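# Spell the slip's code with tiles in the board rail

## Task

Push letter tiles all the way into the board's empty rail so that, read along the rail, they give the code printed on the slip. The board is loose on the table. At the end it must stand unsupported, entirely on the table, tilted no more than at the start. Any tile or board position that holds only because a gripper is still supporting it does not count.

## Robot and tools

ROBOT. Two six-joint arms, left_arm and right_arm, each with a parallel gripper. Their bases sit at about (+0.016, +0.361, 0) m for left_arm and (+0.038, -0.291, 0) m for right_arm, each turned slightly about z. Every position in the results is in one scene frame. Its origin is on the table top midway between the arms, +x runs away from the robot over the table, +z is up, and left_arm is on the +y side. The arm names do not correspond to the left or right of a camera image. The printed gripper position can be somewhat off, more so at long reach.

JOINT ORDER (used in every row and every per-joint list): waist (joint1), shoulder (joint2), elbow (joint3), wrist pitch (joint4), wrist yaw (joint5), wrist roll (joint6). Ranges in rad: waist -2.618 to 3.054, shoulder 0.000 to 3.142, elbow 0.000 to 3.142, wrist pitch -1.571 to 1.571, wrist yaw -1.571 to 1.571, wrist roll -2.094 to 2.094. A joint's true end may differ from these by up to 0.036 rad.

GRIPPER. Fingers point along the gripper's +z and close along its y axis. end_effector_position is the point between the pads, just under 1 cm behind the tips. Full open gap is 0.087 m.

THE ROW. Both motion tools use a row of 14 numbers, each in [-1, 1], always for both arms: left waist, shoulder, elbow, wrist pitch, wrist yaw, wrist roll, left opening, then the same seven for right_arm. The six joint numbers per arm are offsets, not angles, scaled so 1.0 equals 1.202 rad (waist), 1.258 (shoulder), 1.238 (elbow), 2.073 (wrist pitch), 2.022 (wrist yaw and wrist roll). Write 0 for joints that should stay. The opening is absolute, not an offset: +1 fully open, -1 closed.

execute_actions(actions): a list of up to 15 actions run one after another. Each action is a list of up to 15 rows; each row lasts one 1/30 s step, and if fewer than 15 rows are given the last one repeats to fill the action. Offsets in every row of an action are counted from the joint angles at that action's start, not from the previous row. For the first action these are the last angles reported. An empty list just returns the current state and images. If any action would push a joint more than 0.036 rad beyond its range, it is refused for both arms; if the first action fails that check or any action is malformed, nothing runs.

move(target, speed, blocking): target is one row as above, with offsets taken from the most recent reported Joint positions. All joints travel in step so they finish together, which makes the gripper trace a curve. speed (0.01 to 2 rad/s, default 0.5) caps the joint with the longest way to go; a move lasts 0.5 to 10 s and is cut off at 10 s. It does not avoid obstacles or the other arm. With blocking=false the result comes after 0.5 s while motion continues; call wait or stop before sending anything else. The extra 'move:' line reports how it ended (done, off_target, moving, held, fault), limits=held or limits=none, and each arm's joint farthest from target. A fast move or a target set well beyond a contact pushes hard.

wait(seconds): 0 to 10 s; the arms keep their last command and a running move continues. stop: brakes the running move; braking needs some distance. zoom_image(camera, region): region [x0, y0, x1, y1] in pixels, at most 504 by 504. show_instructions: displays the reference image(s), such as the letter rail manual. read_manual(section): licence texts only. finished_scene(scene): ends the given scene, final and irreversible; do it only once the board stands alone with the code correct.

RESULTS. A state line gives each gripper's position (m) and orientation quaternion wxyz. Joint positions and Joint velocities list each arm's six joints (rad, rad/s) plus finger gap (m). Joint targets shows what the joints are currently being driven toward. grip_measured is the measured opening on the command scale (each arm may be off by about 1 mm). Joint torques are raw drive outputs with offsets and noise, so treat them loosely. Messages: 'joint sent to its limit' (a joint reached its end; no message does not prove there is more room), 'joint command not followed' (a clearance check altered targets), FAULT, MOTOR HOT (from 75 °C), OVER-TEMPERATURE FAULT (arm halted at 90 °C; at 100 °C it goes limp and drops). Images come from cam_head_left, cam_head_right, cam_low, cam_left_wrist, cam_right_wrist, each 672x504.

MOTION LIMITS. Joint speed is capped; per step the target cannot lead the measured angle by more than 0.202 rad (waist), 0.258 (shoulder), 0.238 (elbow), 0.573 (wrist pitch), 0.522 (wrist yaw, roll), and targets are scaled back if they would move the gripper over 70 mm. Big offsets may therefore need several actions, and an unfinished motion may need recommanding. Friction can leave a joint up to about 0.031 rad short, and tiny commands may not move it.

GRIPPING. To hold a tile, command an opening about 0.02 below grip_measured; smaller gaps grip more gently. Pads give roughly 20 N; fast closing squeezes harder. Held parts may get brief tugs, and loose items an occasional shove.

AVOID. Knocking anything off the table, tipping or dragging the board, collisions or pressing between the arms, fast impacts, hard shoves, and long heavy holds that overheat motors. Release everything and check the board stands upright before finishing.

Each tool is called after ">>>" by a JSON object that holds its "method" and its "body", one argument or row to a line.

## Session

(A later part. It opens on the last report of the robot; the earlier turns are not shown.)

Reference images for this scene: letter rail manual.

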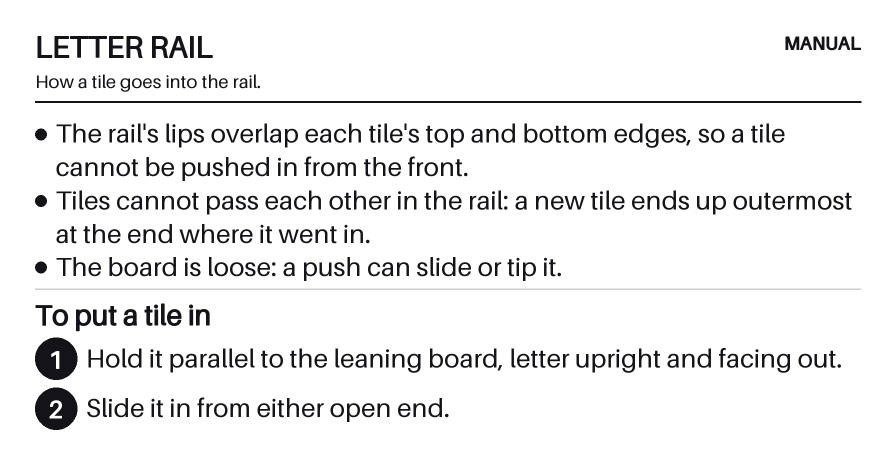

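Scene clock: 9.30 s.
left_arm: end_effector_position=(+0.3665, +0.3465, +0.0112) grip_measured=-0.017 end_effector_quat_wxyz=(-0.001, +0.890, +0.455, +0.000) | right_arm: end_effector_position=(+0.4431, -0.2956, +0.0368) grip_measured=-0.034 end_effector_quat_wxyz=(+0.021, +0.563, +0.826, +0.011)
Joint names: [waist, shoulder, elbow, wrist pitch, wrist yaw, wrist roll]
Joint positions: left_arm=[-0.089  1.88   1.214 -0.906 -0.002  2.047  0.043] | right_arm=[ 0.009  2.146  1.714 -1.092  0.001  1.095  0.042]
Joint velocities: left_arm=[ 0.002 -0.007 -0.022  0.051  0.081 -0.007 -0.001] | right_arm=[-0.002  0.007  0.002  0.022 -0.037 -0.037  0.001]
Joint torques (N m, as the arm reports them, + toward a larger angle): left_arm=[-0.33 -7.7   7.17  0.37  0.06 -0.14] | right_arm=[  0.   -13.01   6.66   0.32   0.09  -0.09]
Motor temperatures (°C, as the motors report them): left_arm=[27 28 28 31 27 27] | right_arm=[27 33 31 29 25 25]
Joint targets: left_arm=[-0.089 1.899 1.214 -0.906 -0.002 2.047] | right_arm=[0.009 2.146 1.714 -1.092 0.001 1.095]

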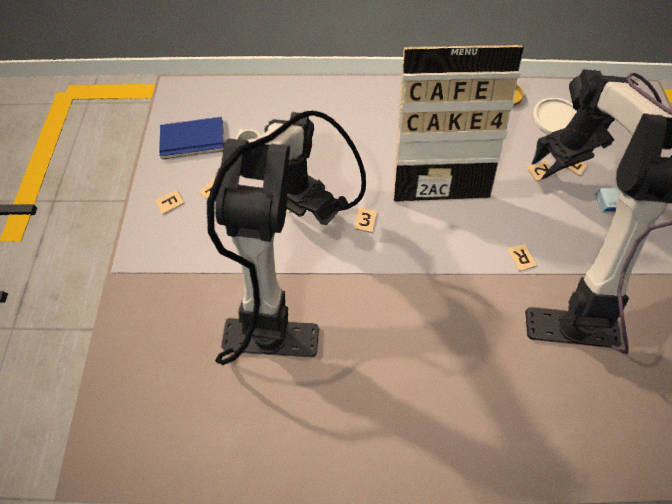

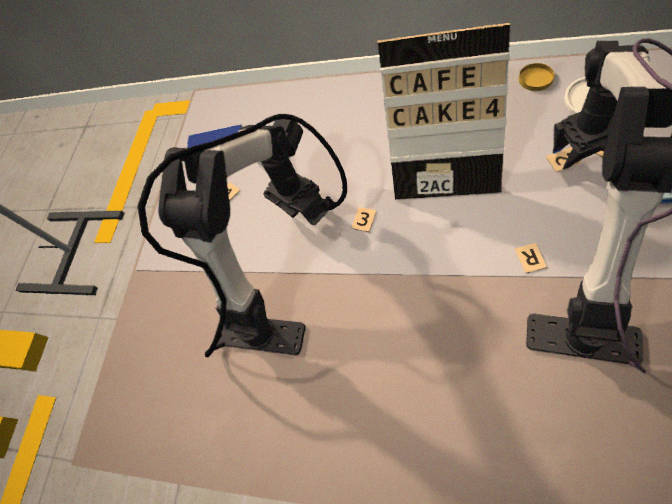

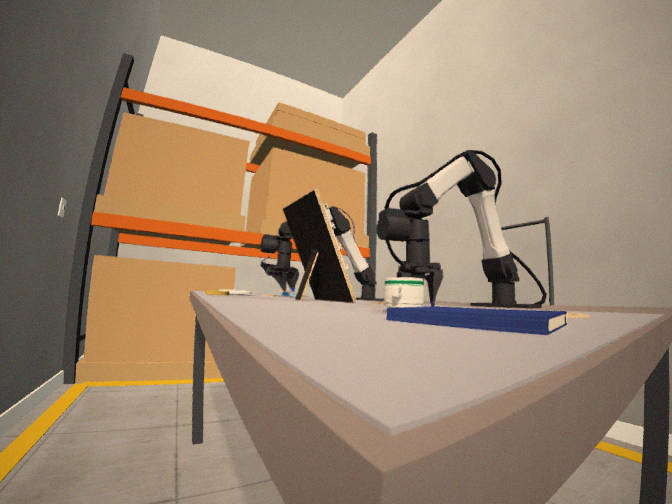

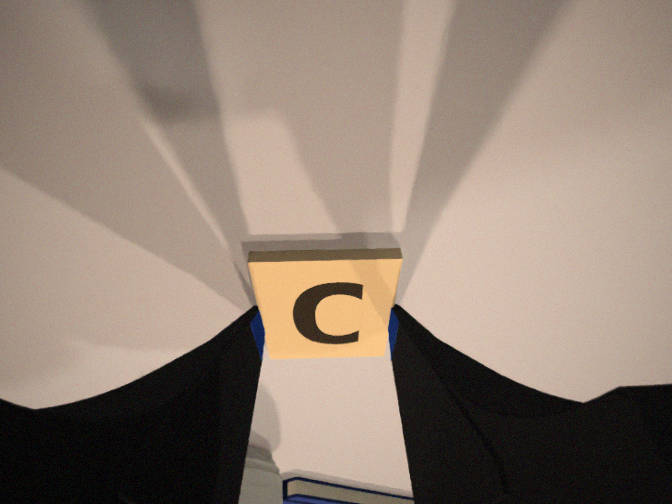

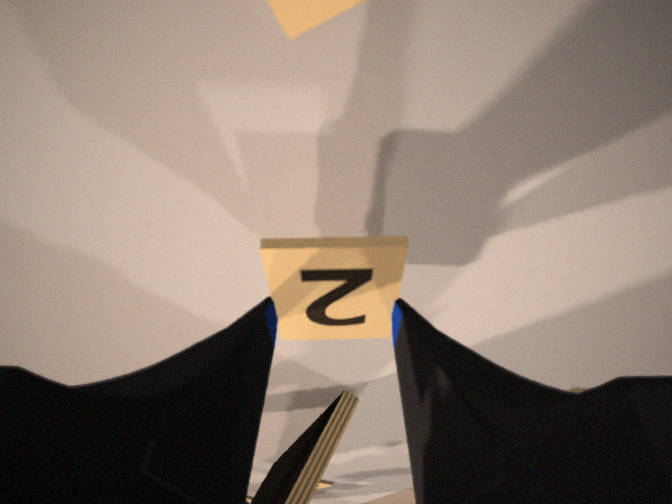

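>>> {"method": "move", "body": {
  "target": [-0.1,-0.25,-0.14,0.3,-0.2,-0.6,-0.12,0,-0.67,-0.75,0,0,-0.5,-0.12],
  "speed": 1.2
}}

Scene clock: 11.57 s.
left_arm: end_effector_position=(+0.4290, +0.3513, +0.1315) grip_measured=-0.016 end_effector_quat_wxyz=(+0.304, +0.410, +0.813, +0.280) | right_arm: end_effector_position=(+0.1831, -0.3021, +0.0528) grip_measured=-0.034 end_effector_quat_wxyz=(-0.020, +0.098, +0.995, -0.000)
Joint names: [waist, shoulder, elbow, wrist pitch, wrist yaw, wrist roll]
Joint positions: left_arm=[-0.199  1.575  1.067 -0.285 -0.395  0.839  0.043] | right_arm=[ 0.009  1.32   0.804 -1.094  0.001  0.093  0.042]
Joint velocities: left_arm=[-0.022  0.007 -0.007  0.051 -0.007 -0.051 -0.   ] | right_arm=[-0.002  0.002  0.012  0.022  0.022 -0.066 -0.001]
Joint torques (N m, as the arm reports them, + toward a larger angle): left_arm=[-1.08 -8.59  6.62  1.88 -0.25 -0.25] | right_arm=[ 0.   -5.68  4.5   0.24  0.01 -0.14]
Motor temperatures (°C, as the motors report them): left_arm=[27 29 28 31 27 27] | right_arm=[27 33 31 29 25 25]
Joint targets: left_arm=[-0.209 1.566 1.040 -0.284 -0.407 0.834] | right_arm=[0.009 1.303 0.786 -1.092 0.001 0.084]
move: off_target (left_arm); limits=none; left_arm: farthest joint: the elbow, 0.026 radians from its target (0.173 radians at the start); right_arm: farthest joint: the elbow, 0.018 radians from its target (0.928 radians at the start)

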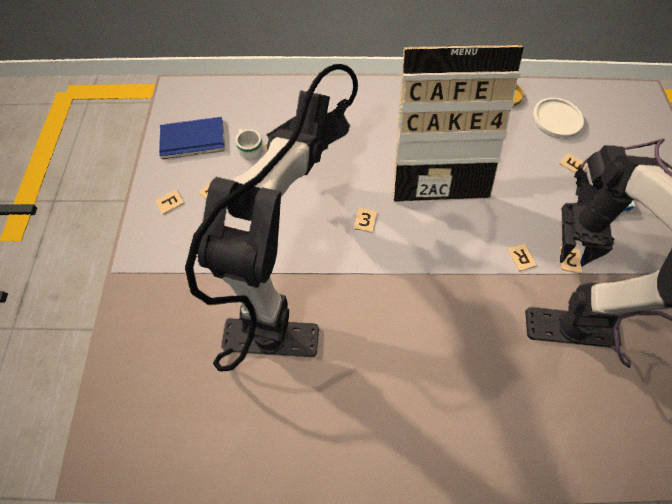

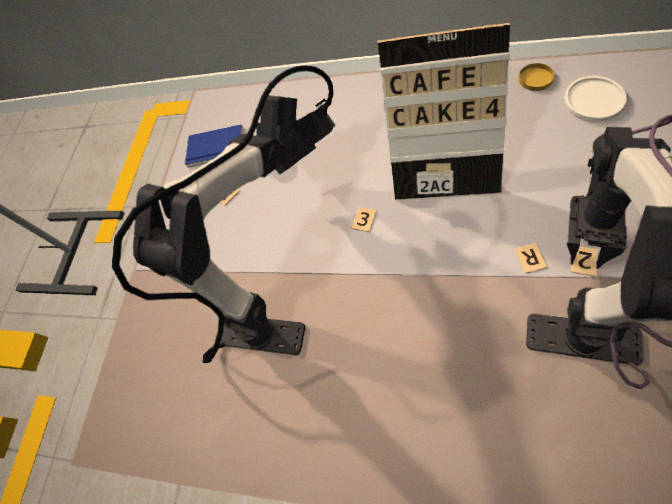

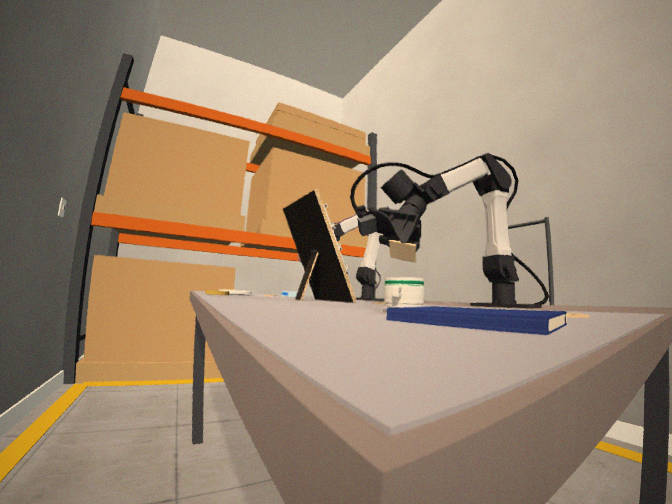

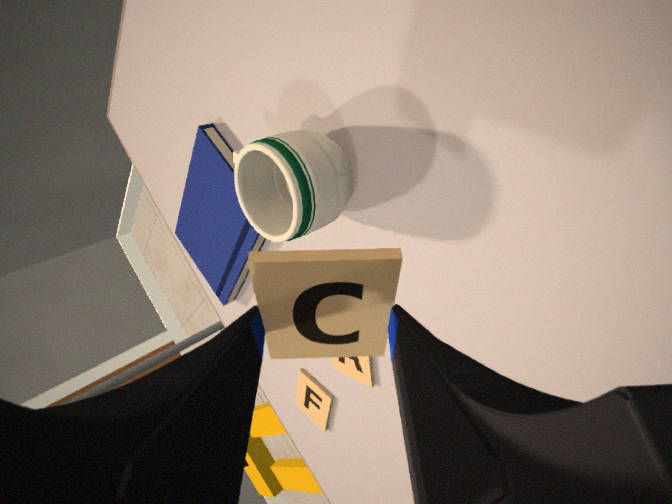

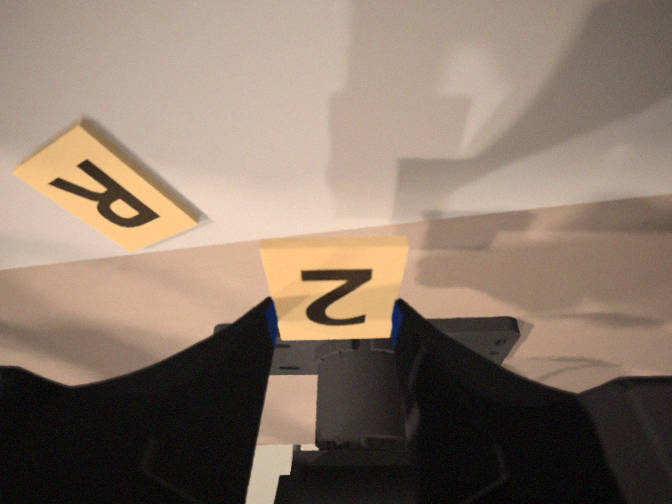

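>>> {"method": "move", "body": {
  "target": [-0.447,0.074,-0.035,0.171,-0.178,-0.606,-0.12,0,0,0,0,0,-0.49,-0.12],
  "speed": 1.2
}}

>>> {"method": "zoom_image", "body": {
  "camera": "cam_low",
  "region": [280,190,420,310]
}}

Scene clock: 13.67 s.
left_arm: end_effector_position=(+0.4027, +0.1232, +0.1470) grip_measured=-0.016 end_effector_quat_wxyz=(+0.560, -0.012, +0.828, +0.007) | right_arm: end_effector_position=(+0.1945, -0.3397, +0.0523) grip_measured=-0.034 end_effector_quat_wxyz=(-0.018, -0.382, +0.924, +0.009)
Joint names: [waist, shoulder, elbow, wrist pitch, wrist yaw, wrist roll]
Joint positions: left_arm=[-0.731  1.648  1.049  0.068 -0.744 -0.38   0.043] | right_arm=[ 0.009  1.32   0.804 -1.094  0.001 -0.888  0.042]
Joint velocities: left_arm=[-0.012 -0.012 -0.002 -0.022  0.066 -0.007 -0.   ] | right_arm=[-0.017 -0.002  0.012 -0.007  0.037  0.037 -0.001]
Joint torques (N m, as the arm reports them, + toward a larger angle): left_arm=[-0.75 -6.82  6.65  2.02 -0.33 -0.2 ] | right_arm=[-0.31 -4.05  6.13  0.19 -0.08 -0.16]
Motor temperatures (°C, as the motors report them): left_arm=[27 29 29 31 27 27] | right_arm=[27 33 31 29 25 25]
Joint targets: left_arm=[-0.737 1.668 1.024 0.070 -0.755 -0.386] | right_arm=[0.009 1.320 0.804 -1.094 0.001 -0.897]
move: off_target (left_arm); limits=none; left_arm: farthest joint: the elbow, 0.026 radians from its target (0.043 radians at the start); right_arm: farthest joint: the wrist roll, 0.010 radians from its target (0.991 radians at the start)

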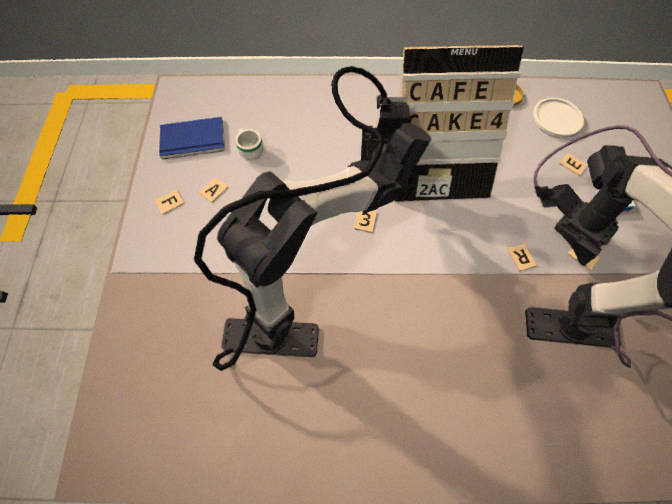

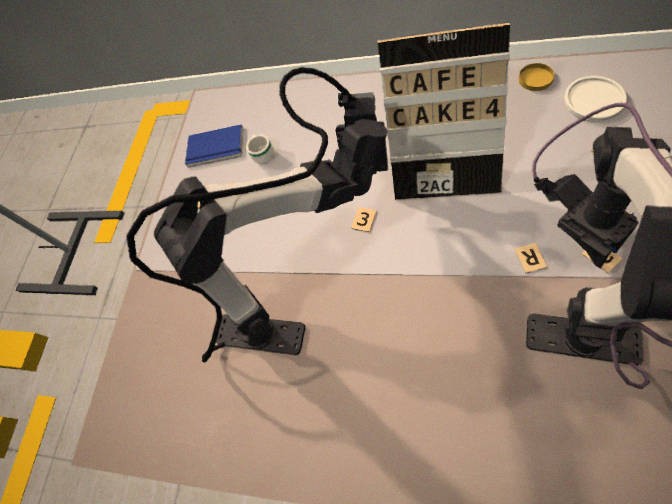

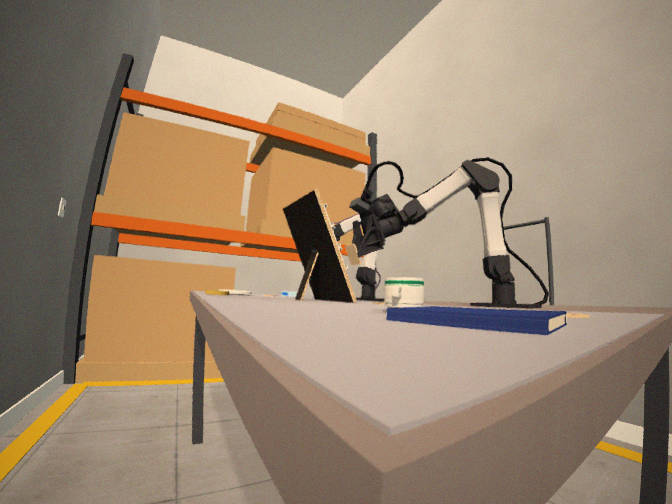

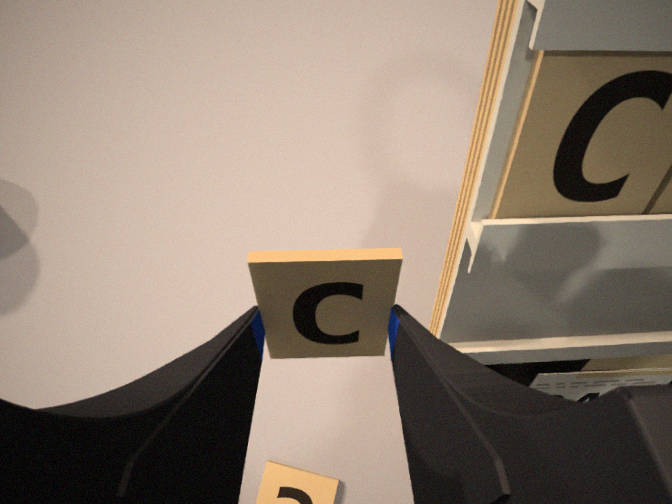

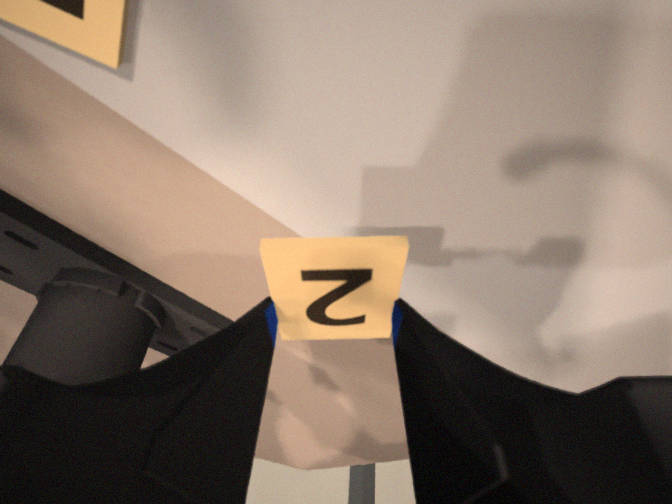

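Region (280, 190, 420, 310) of cam_low's 672x504 image, scaled by 3.600, with more detail than that image has; it fills the top 432 rows of this view, and the rest is white.

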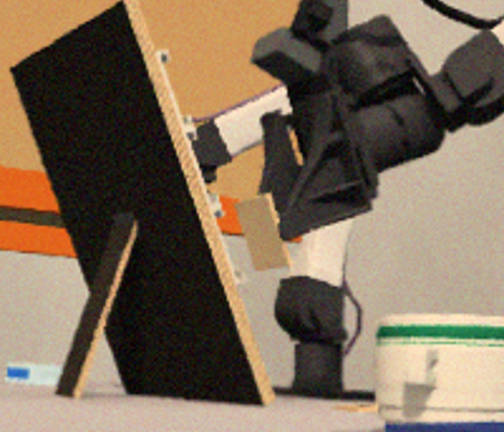

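>>> {"method": "zoom_image", "body": {
  "camera": "cam_left_wrist",
  "region": [340,180,600,400]
}}

Region (340, 180, 600, 400) of cam_left_wrist's 672x504 image, scaled by 1.938, with more detail than that image has; it fills the top 426 rows of this view, and the rest is white.

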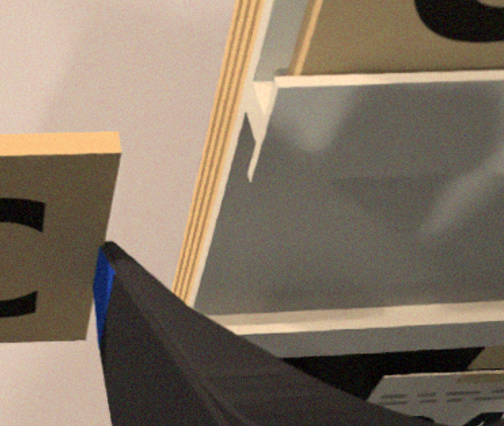

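>>> {"method": "move", "body": {
  "target": [-0.033,0.061,0.070,-0.028,-0.023,-0.019,-0.12,0,0,0,0,0,0,-0.12],
  "speed": 0.2
}}

>>> {"method": "zoom_image", "body": {
  "camera": "cam_left_wrist",
  "region": [300,180,560,400]
}}

>>> {"method": "zoom_image", "body": {
  "camera": "cam_low",
  "region": [310,220,380,280]
}}

Scene clock: 15.10 s.
left_arm: end_effector_position=(+0.4047, +0.1070, +0.1466) grip_measured=-0.016 end_effector_quat_wxyz=(+0.559, -0.017, +0.829, +0.011) | right_arm: end_effector_position=(+0.1945, -0.3397, +0.0523) grip_measured=-0.034 end_effector_quat_wxyz=(-0.018, -0.383, +0.924, +0.009)
Joint names: [waist, shoulder, elbow, wrist pitch, wrist yaw, wrist roll]
Joint positions: left_arm=[-0.762  1.703  1.118  0.03  -0.78  -0.413  0.043] | right_arm=[ 0.009  1.32   0.804 -1.094  0.001 -0.888  0.042]
Joint velocities: left_arm=[ 0.017 -0.007 -0.002  0.066 -0.022 -0.007 -0.   ] | right_arm=[-0.007 -0.017  0.002 -0.051  0.022  0.007 -0.   ]
Joint torques (N m, as the arm reports them, + toward a larger angle): left_arm=[-0.96 -7.36 10.92  1.78 -0.35 -0.2 ] | right_arm=[ 0.01 -4.21  6.54  0.11 -0.13 -0.08]
Motor temperatures (°C, as the motors report them): left_arm=[27 29 29 32 27 27] | right_arm=[27 33 31 28 25 25]
Joint targets: left_arm=[-0.771 1.724 1.136 0.010 -0.791 -0.419] | right_arm=[0.009 1.320 0.804 -1.094 0.001 -0.888]
move: off_target (left_arm); limits=none; left_arm: farthest joint: the shoulder, 0.022 radians from its target (0.077 radians at the start); right_arm: farthest joint: the waist, 0.000 radians from its target (0.000 radians at the start)

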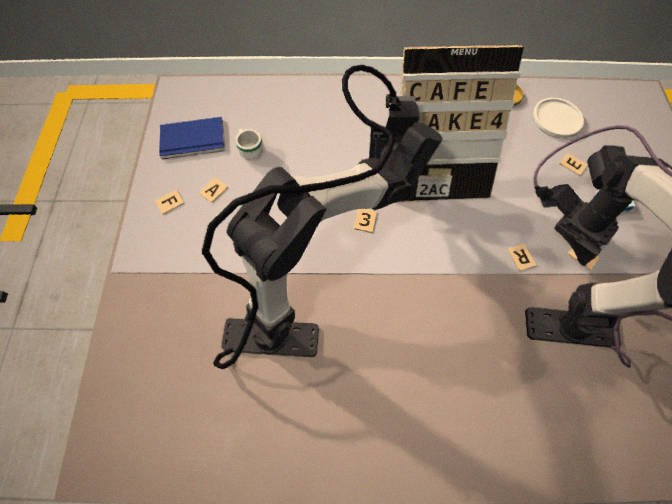

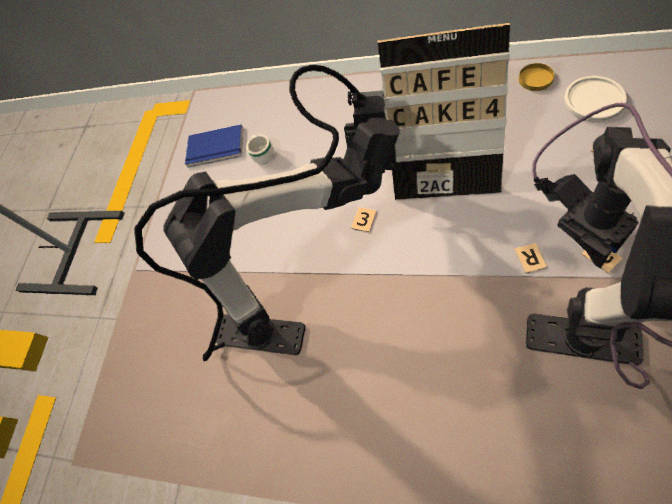

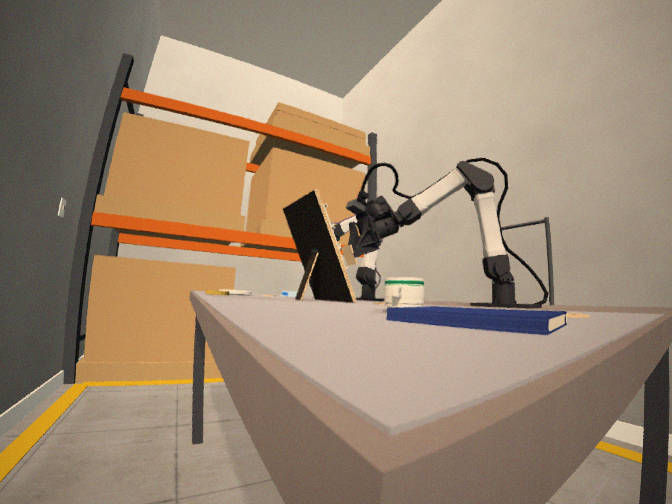

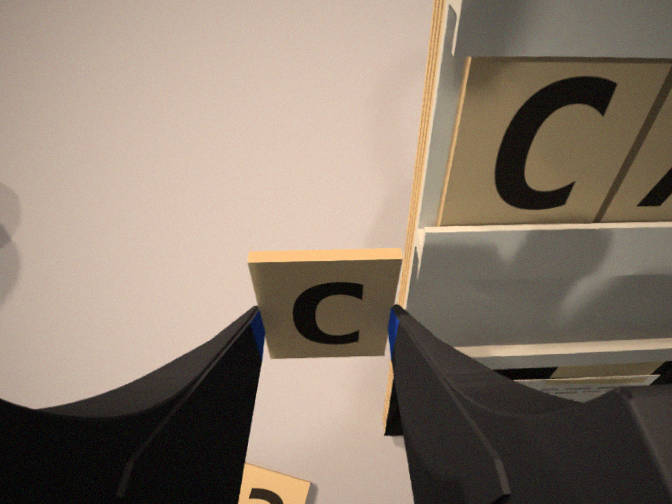

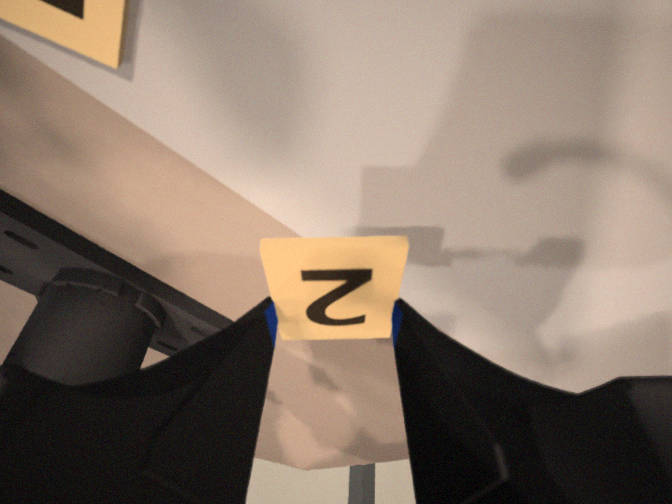

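Region (300, 180, 560, 400) of cam_left_wrist's 672x504 image, scaled by 1.938, with more detail than that image has; it fills the top 426 rows of this view, and the rest is white.

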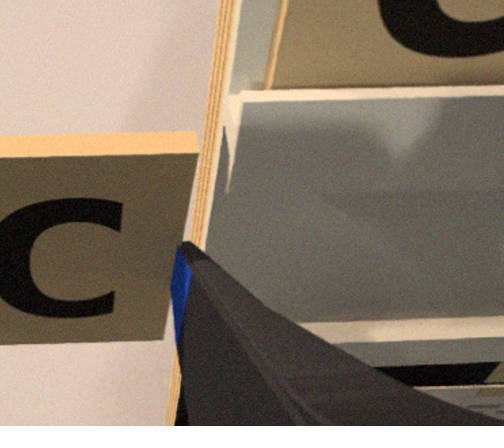

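Region (310, 220, 380, 280) of cam_low's 672x504 image, scaled by 7.200, with more detail than that image has; it fills the top 432 rows of this view, and the rest is white.

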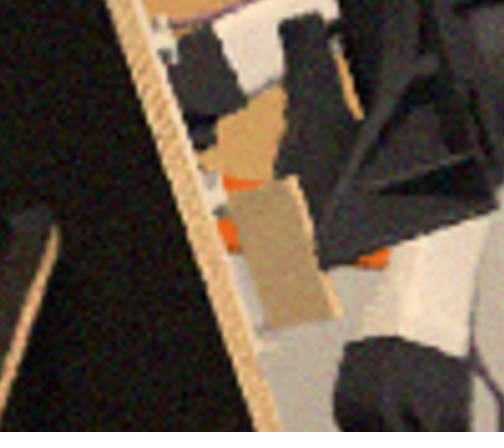

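>>> {"method": "move", "body": {
  "target": [0.012,0.026,-0.029,0.009,0,0,-0.12,0,0,0,0,0,0,-0.12],
  "speed": 0.2
}}

>>> {"method": "zoom_image", "body": {
  "camera": "cam_low",
  "region": [310,220,380,280]
}}

Scene clock: 16.30 s.
left_arm: end_effector_position=(+0.4063, +0.1085, +0.1403) grip_measured=-0.016 end_effector_quat_wxyz=(+0.558, -0.018, +0.830, +0.013) | right_arm: end_effector_position=(+0.1945, -0.3397, +0.0523) grip_measured=-0.034 end_effector_quat_wxyz=(-0.018, -0.383, +0.924, +0.009)
Joint names: [waist, shoulder, elbow, wrist pitch, wrist yaw, wrist roll]
Joint positions: left_arm=[-0.757  1.714  1.107  0.048 -0.78  -0.413  0.043] | right_arm=[ 0.009  1.32   0.804 -1.094  0.001 -0.888  0.042]
Joint velocities: left_arm=[-0.007  0.007  0.022 -0.081 -0.066 -0.037 -0.   ] | right_arm=[-0.012 -0.017  0.007 -0.007 -0.022 -0.037 -0.   ]
Joint torques (N m, as the arm reports them, + toward a larger angle): left_arm=[ 0.44 -7.42  6.64  1.98 -0.25 -0.14] | right_arm=[ 0.01 -4.1   6.27  0.17 -0.06 -0.11]
Motor temperatures (°C, as the motors report them): left_arm=[27 29 29 32 27 27] | right_arm=[27 33 31 28 25 25]
Joint targets: left_arm=[-0.747 1.736 1.082 0.048 -0.780 -0.413] | right_arm=[0.009 1.320 0.804 -1.094 0.001 -0.888]
move: off_target (left_arm); limits=none; left_arm: farthest joint: the elbow, 0.025 radians from its target (0.036 radians at the start); right_arm: farthest joint: the waist, 0.000 radians from its target (0.000 radians at the start)

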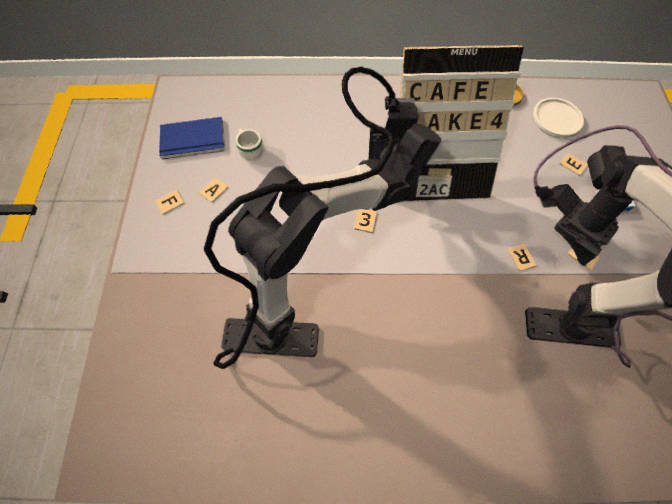

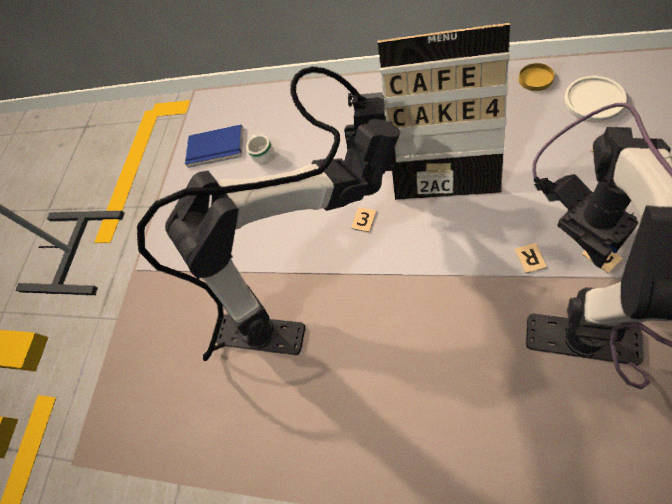

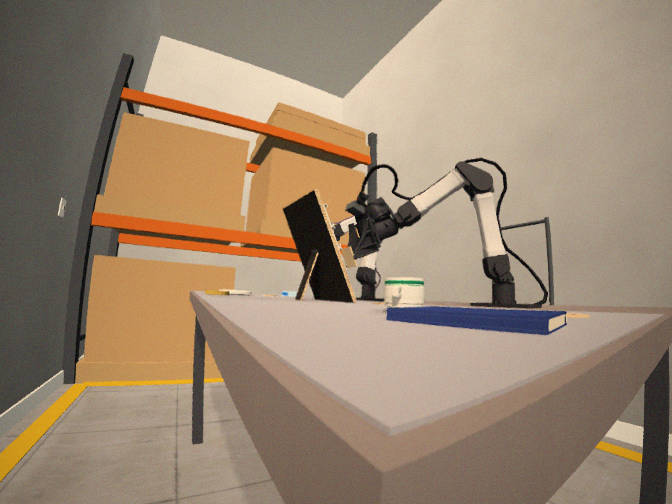

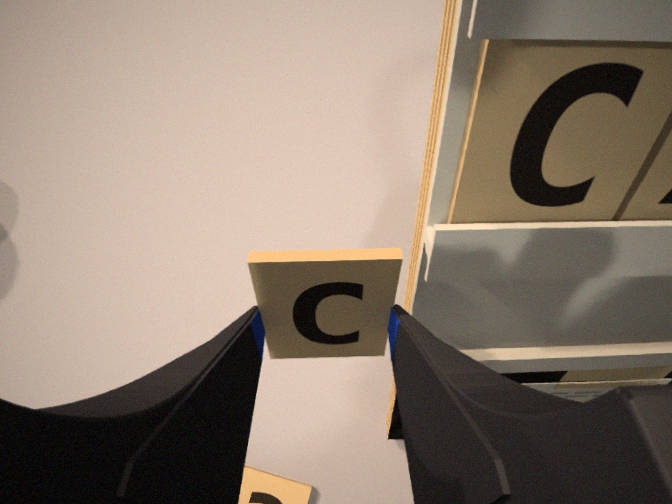

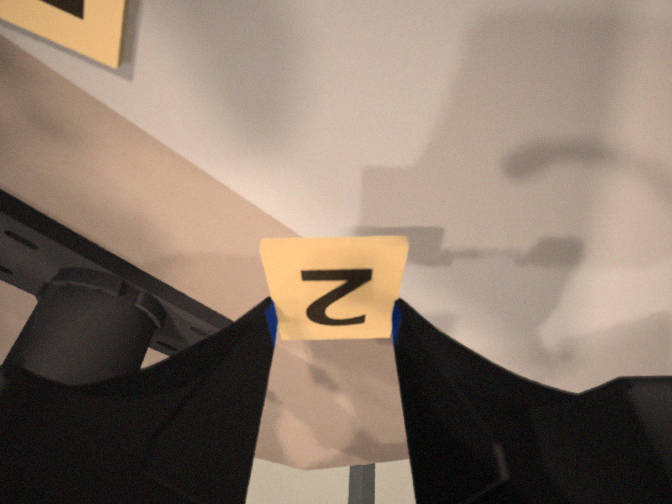

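Region (310, 220, 380, 280) of cam_low's 672x504 image, scaled by 7.200, with more detail than that image has; it fills the top 432 rows of this view, and the rest is white.

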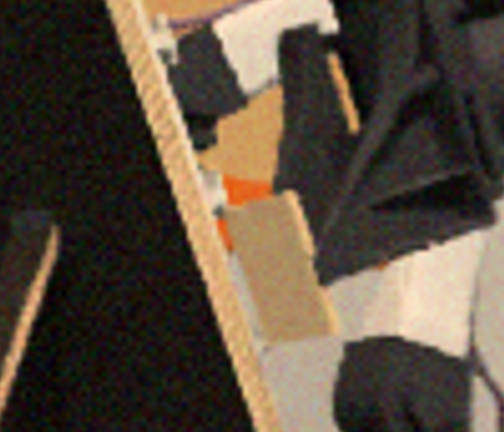

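>>> {"method": "move", "body": {
  "target": [-0.025,0.050,0.054,-0.017,-0.014,-0.010,-0.12,0,0,0,0,0,0,-0.12],
  "speed": 0.15
}}

>>> {"method": "zoom_image", "body": {
  "camera": "cam_low",
  "region": [310,220,380,280]
}}

Scene clock: 17.40 s.
left_arm: end_effector_position=(+0.4084, +0.1026, +0.1434) grip_measured=-0.016 end_effector_quat_wxyz=(+0.561, -0.021, +0.827, +0.027) | right_arm: end_effector_position=(+0.1945, -0.3397, +0.0523) grip_measured=-0.034 end_effector_quat_wxyz=(-0.018, -0.383, +0.924, +0.009)
Joint names: [waist, shoulder, elbow, wrist pitch, wrist yaw, wrist roll]
Joint positions: left_arm=[-0.775  1.746  1.156  0.016 -0.823 -0.42   0.043] | right_arm=[ 0.009  1.32   0.804 -1.094  0.001 -0.888  0.042]
Joint velocities: left_arm=[ 0.012  0.002 -0.017 -0.066 -0.095 -0.037  0.   ] | right_arm=[-0.007 -0.012 -0.002 -0.051 -0.007  0.022 -0.001]
Joint torques (N m, as the arm reports them, + toward a larger angle): left_arm=[-1.27 -6.93 10.86  1.91 -0.11 -0.26] | right_arm=[ 0.   -4.05  6.36  0.17 -0.06 -0.08]
Motor temperatures (°C, as the motors report them): left_arm=[27 30 29 32 27 27] | right_arm=[27 33 31 28 25 25]
Joint targets: left_arm=[-0.788 1.777 1.174 0.013 -0.808 -0.433] | right_arm=[0.009 1.320 0.804 -1.094 0.001 -0.888]
move: off_target (left_arm); limits=none; left_arm: farthest joint: the shoulder, 0.031 radians from its target (0.063 radians at the start); right_arm: farthest joint: the waist, 0.000 radians from its target (0.000 radians at the start)

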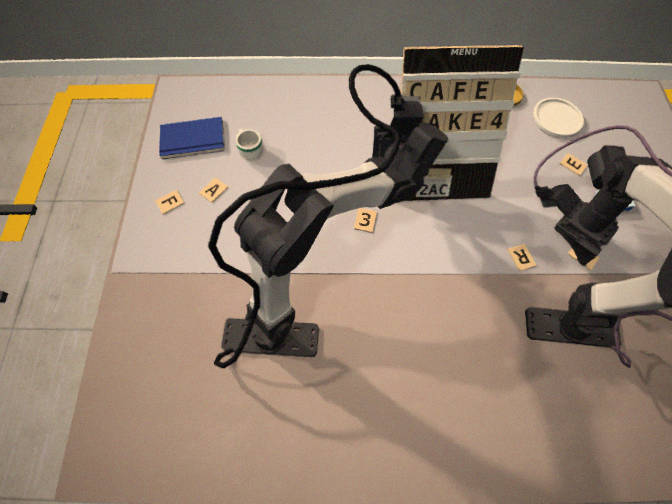

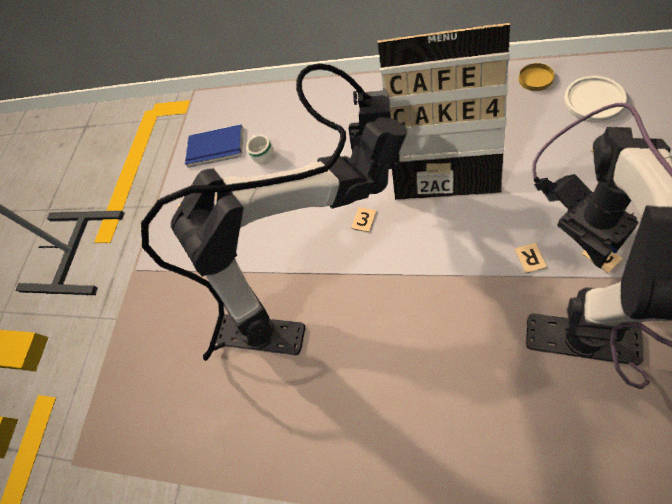

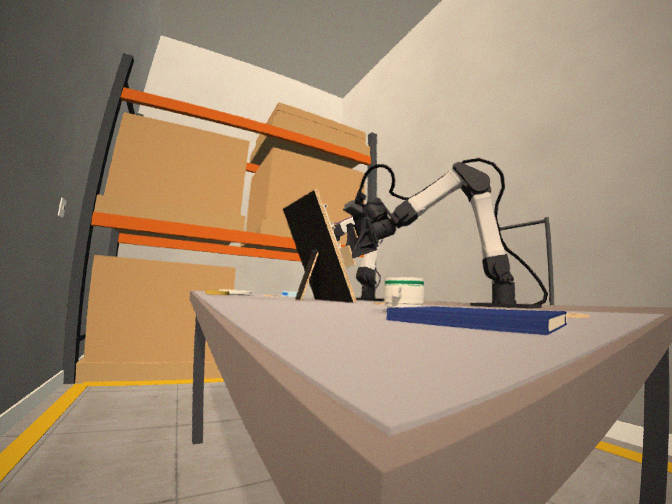

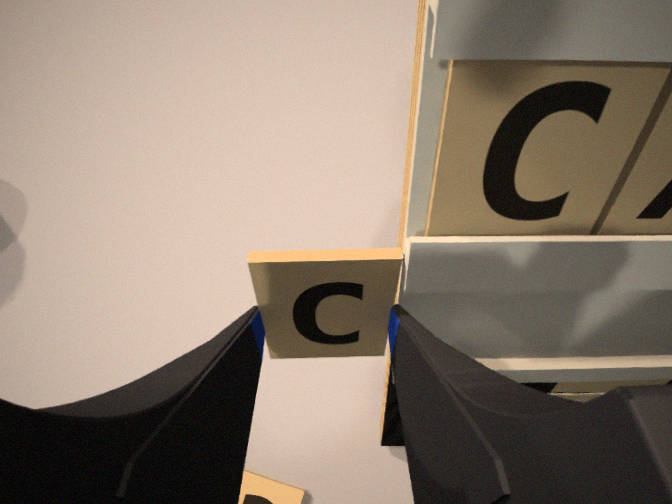

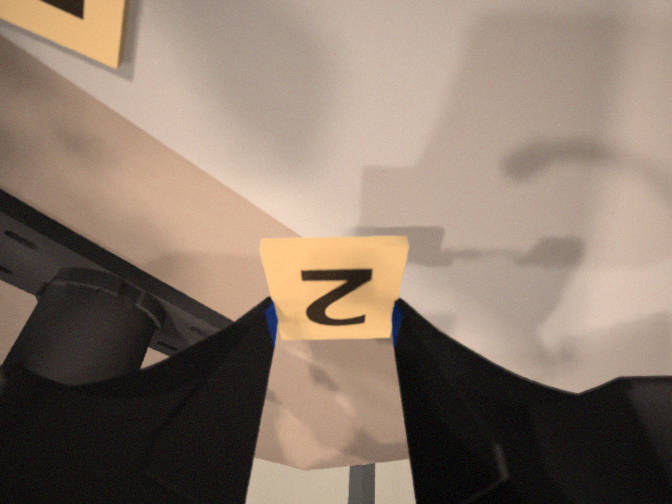

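Region (310, 220, 380, 280) of cam_low's 672x504 image, scaled by 7.200, with more detail than that image has; it fills the top 432 rows of this view, and the rest is white.

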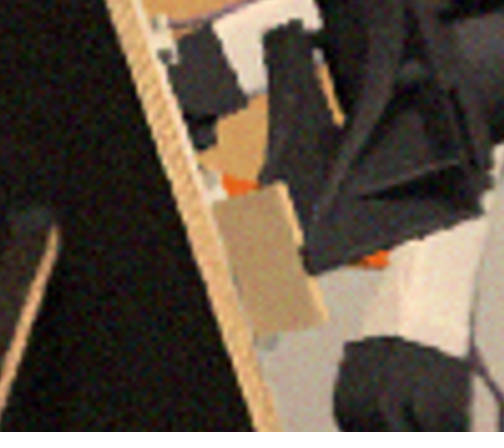

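>>> {"method": "move", "body": {
  "target": [0,0,-0.029,0,0,0,-0.12,0,0,0,0,0,0,-0.12],
  "speed": 0.15
}}

Scene clock: 18.17 s.
left_arm: end_effector_position=(+0.4085, +0.1030, +0.1436) grip_measured=-0.016 end_effector_quat_wxyz=(+0.561, -0.022, +0.827, +0.028) | right_arm: end_effector_position=(+0.1945, -0.3397, +0.0523) grip_measured=-0.034 end_effector_quat_wxyz=(-0.018, -0.383, +0.924, +0.009)
Joint names: [waist, shoulder, elbow, wrist pitch, wrist yaw, wrist roll]
Joint positions: left_arm=[-0.775  1.746  1.156  0.016 -0.825 -0.42   0.043] | right_arm=[ 0.009  1.32   0.804 -1.094  0.001 -0.888  0.042]
Joint velocities: left_arm=[-0.002 -0.002  0.002  0.037 -0.095  0.007 -0.   ] | right_arm=[ 0.012 -0.017  0.002  0.007 -0.022  0.037 -0.001]
Joint torques (N m, as the arm reports them, + toward a larger angle): left_arm=[-0.34 -9.47  5.56  1.94 -0.24 -0.15] | right_arm=[-0.06 -4.25  6.38  0.19 -0.08 -0.06]
Motor temperatures (°C, as the motors report them): left_arm=[27 30 29 32 27 27] | right_arm=[27 33 31 28 25 25]
Joint targets: left_arm=[-0.775 1.746 1.120 0.016 -0.824 -0.420] | right_arm=[0.009 1.320 0.804 -1.094 0.001 -0.888]
move: off_target (left_arm); limits=none; left_arm: farthest joint: the elbow, 0.036 radians from its target (0.036 radians at the start); right_arm: farthest joint: the waist, 0.000 radians from its target (0.000 radians at the start)

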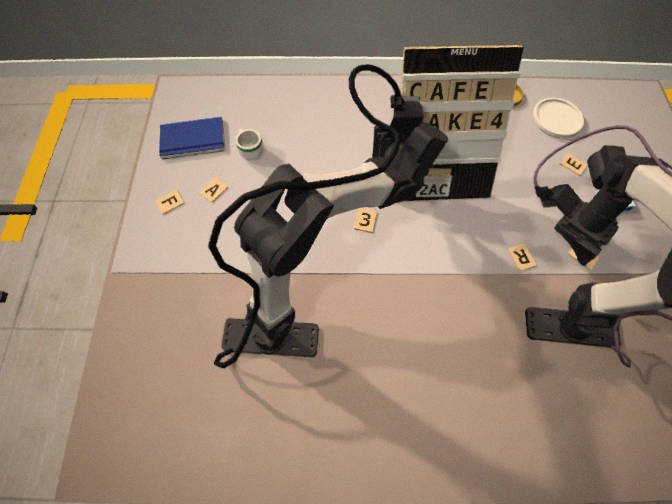

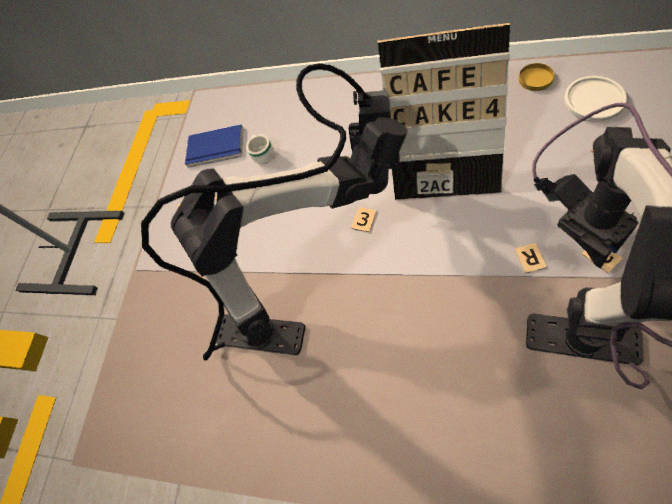

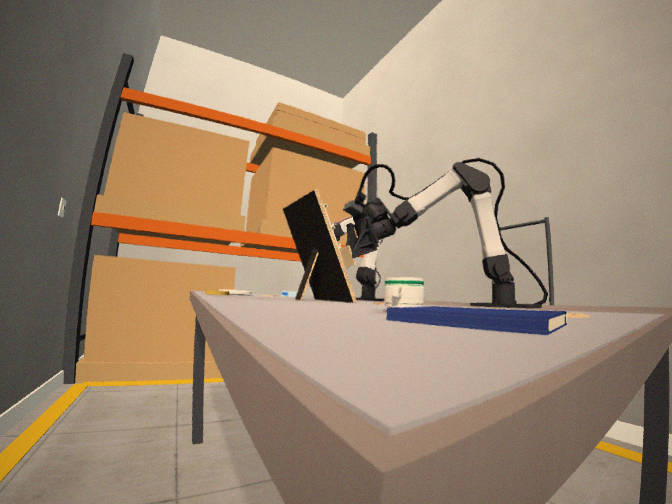

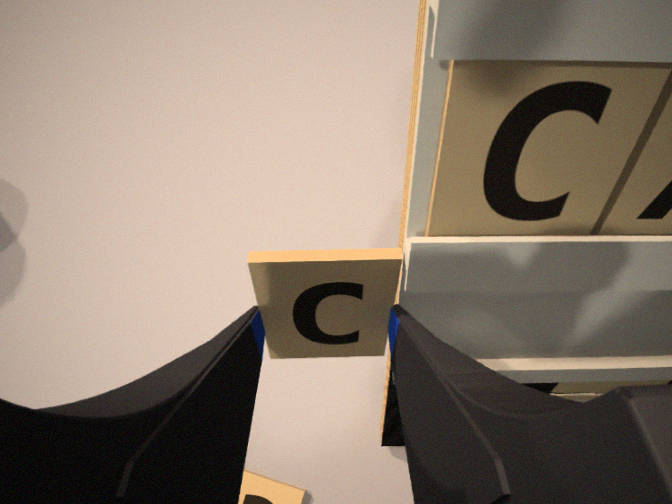

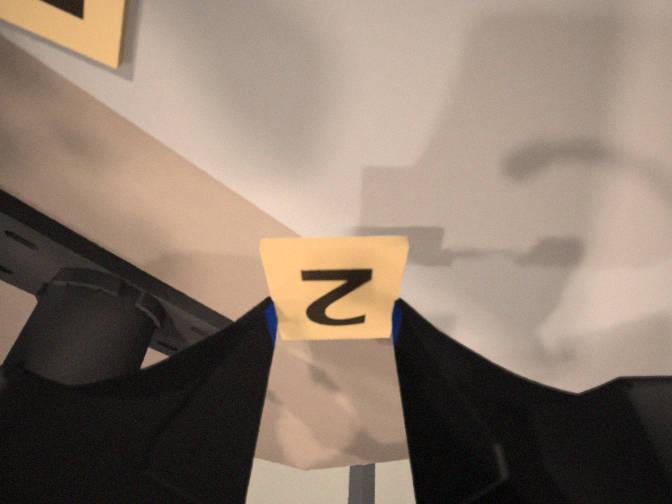

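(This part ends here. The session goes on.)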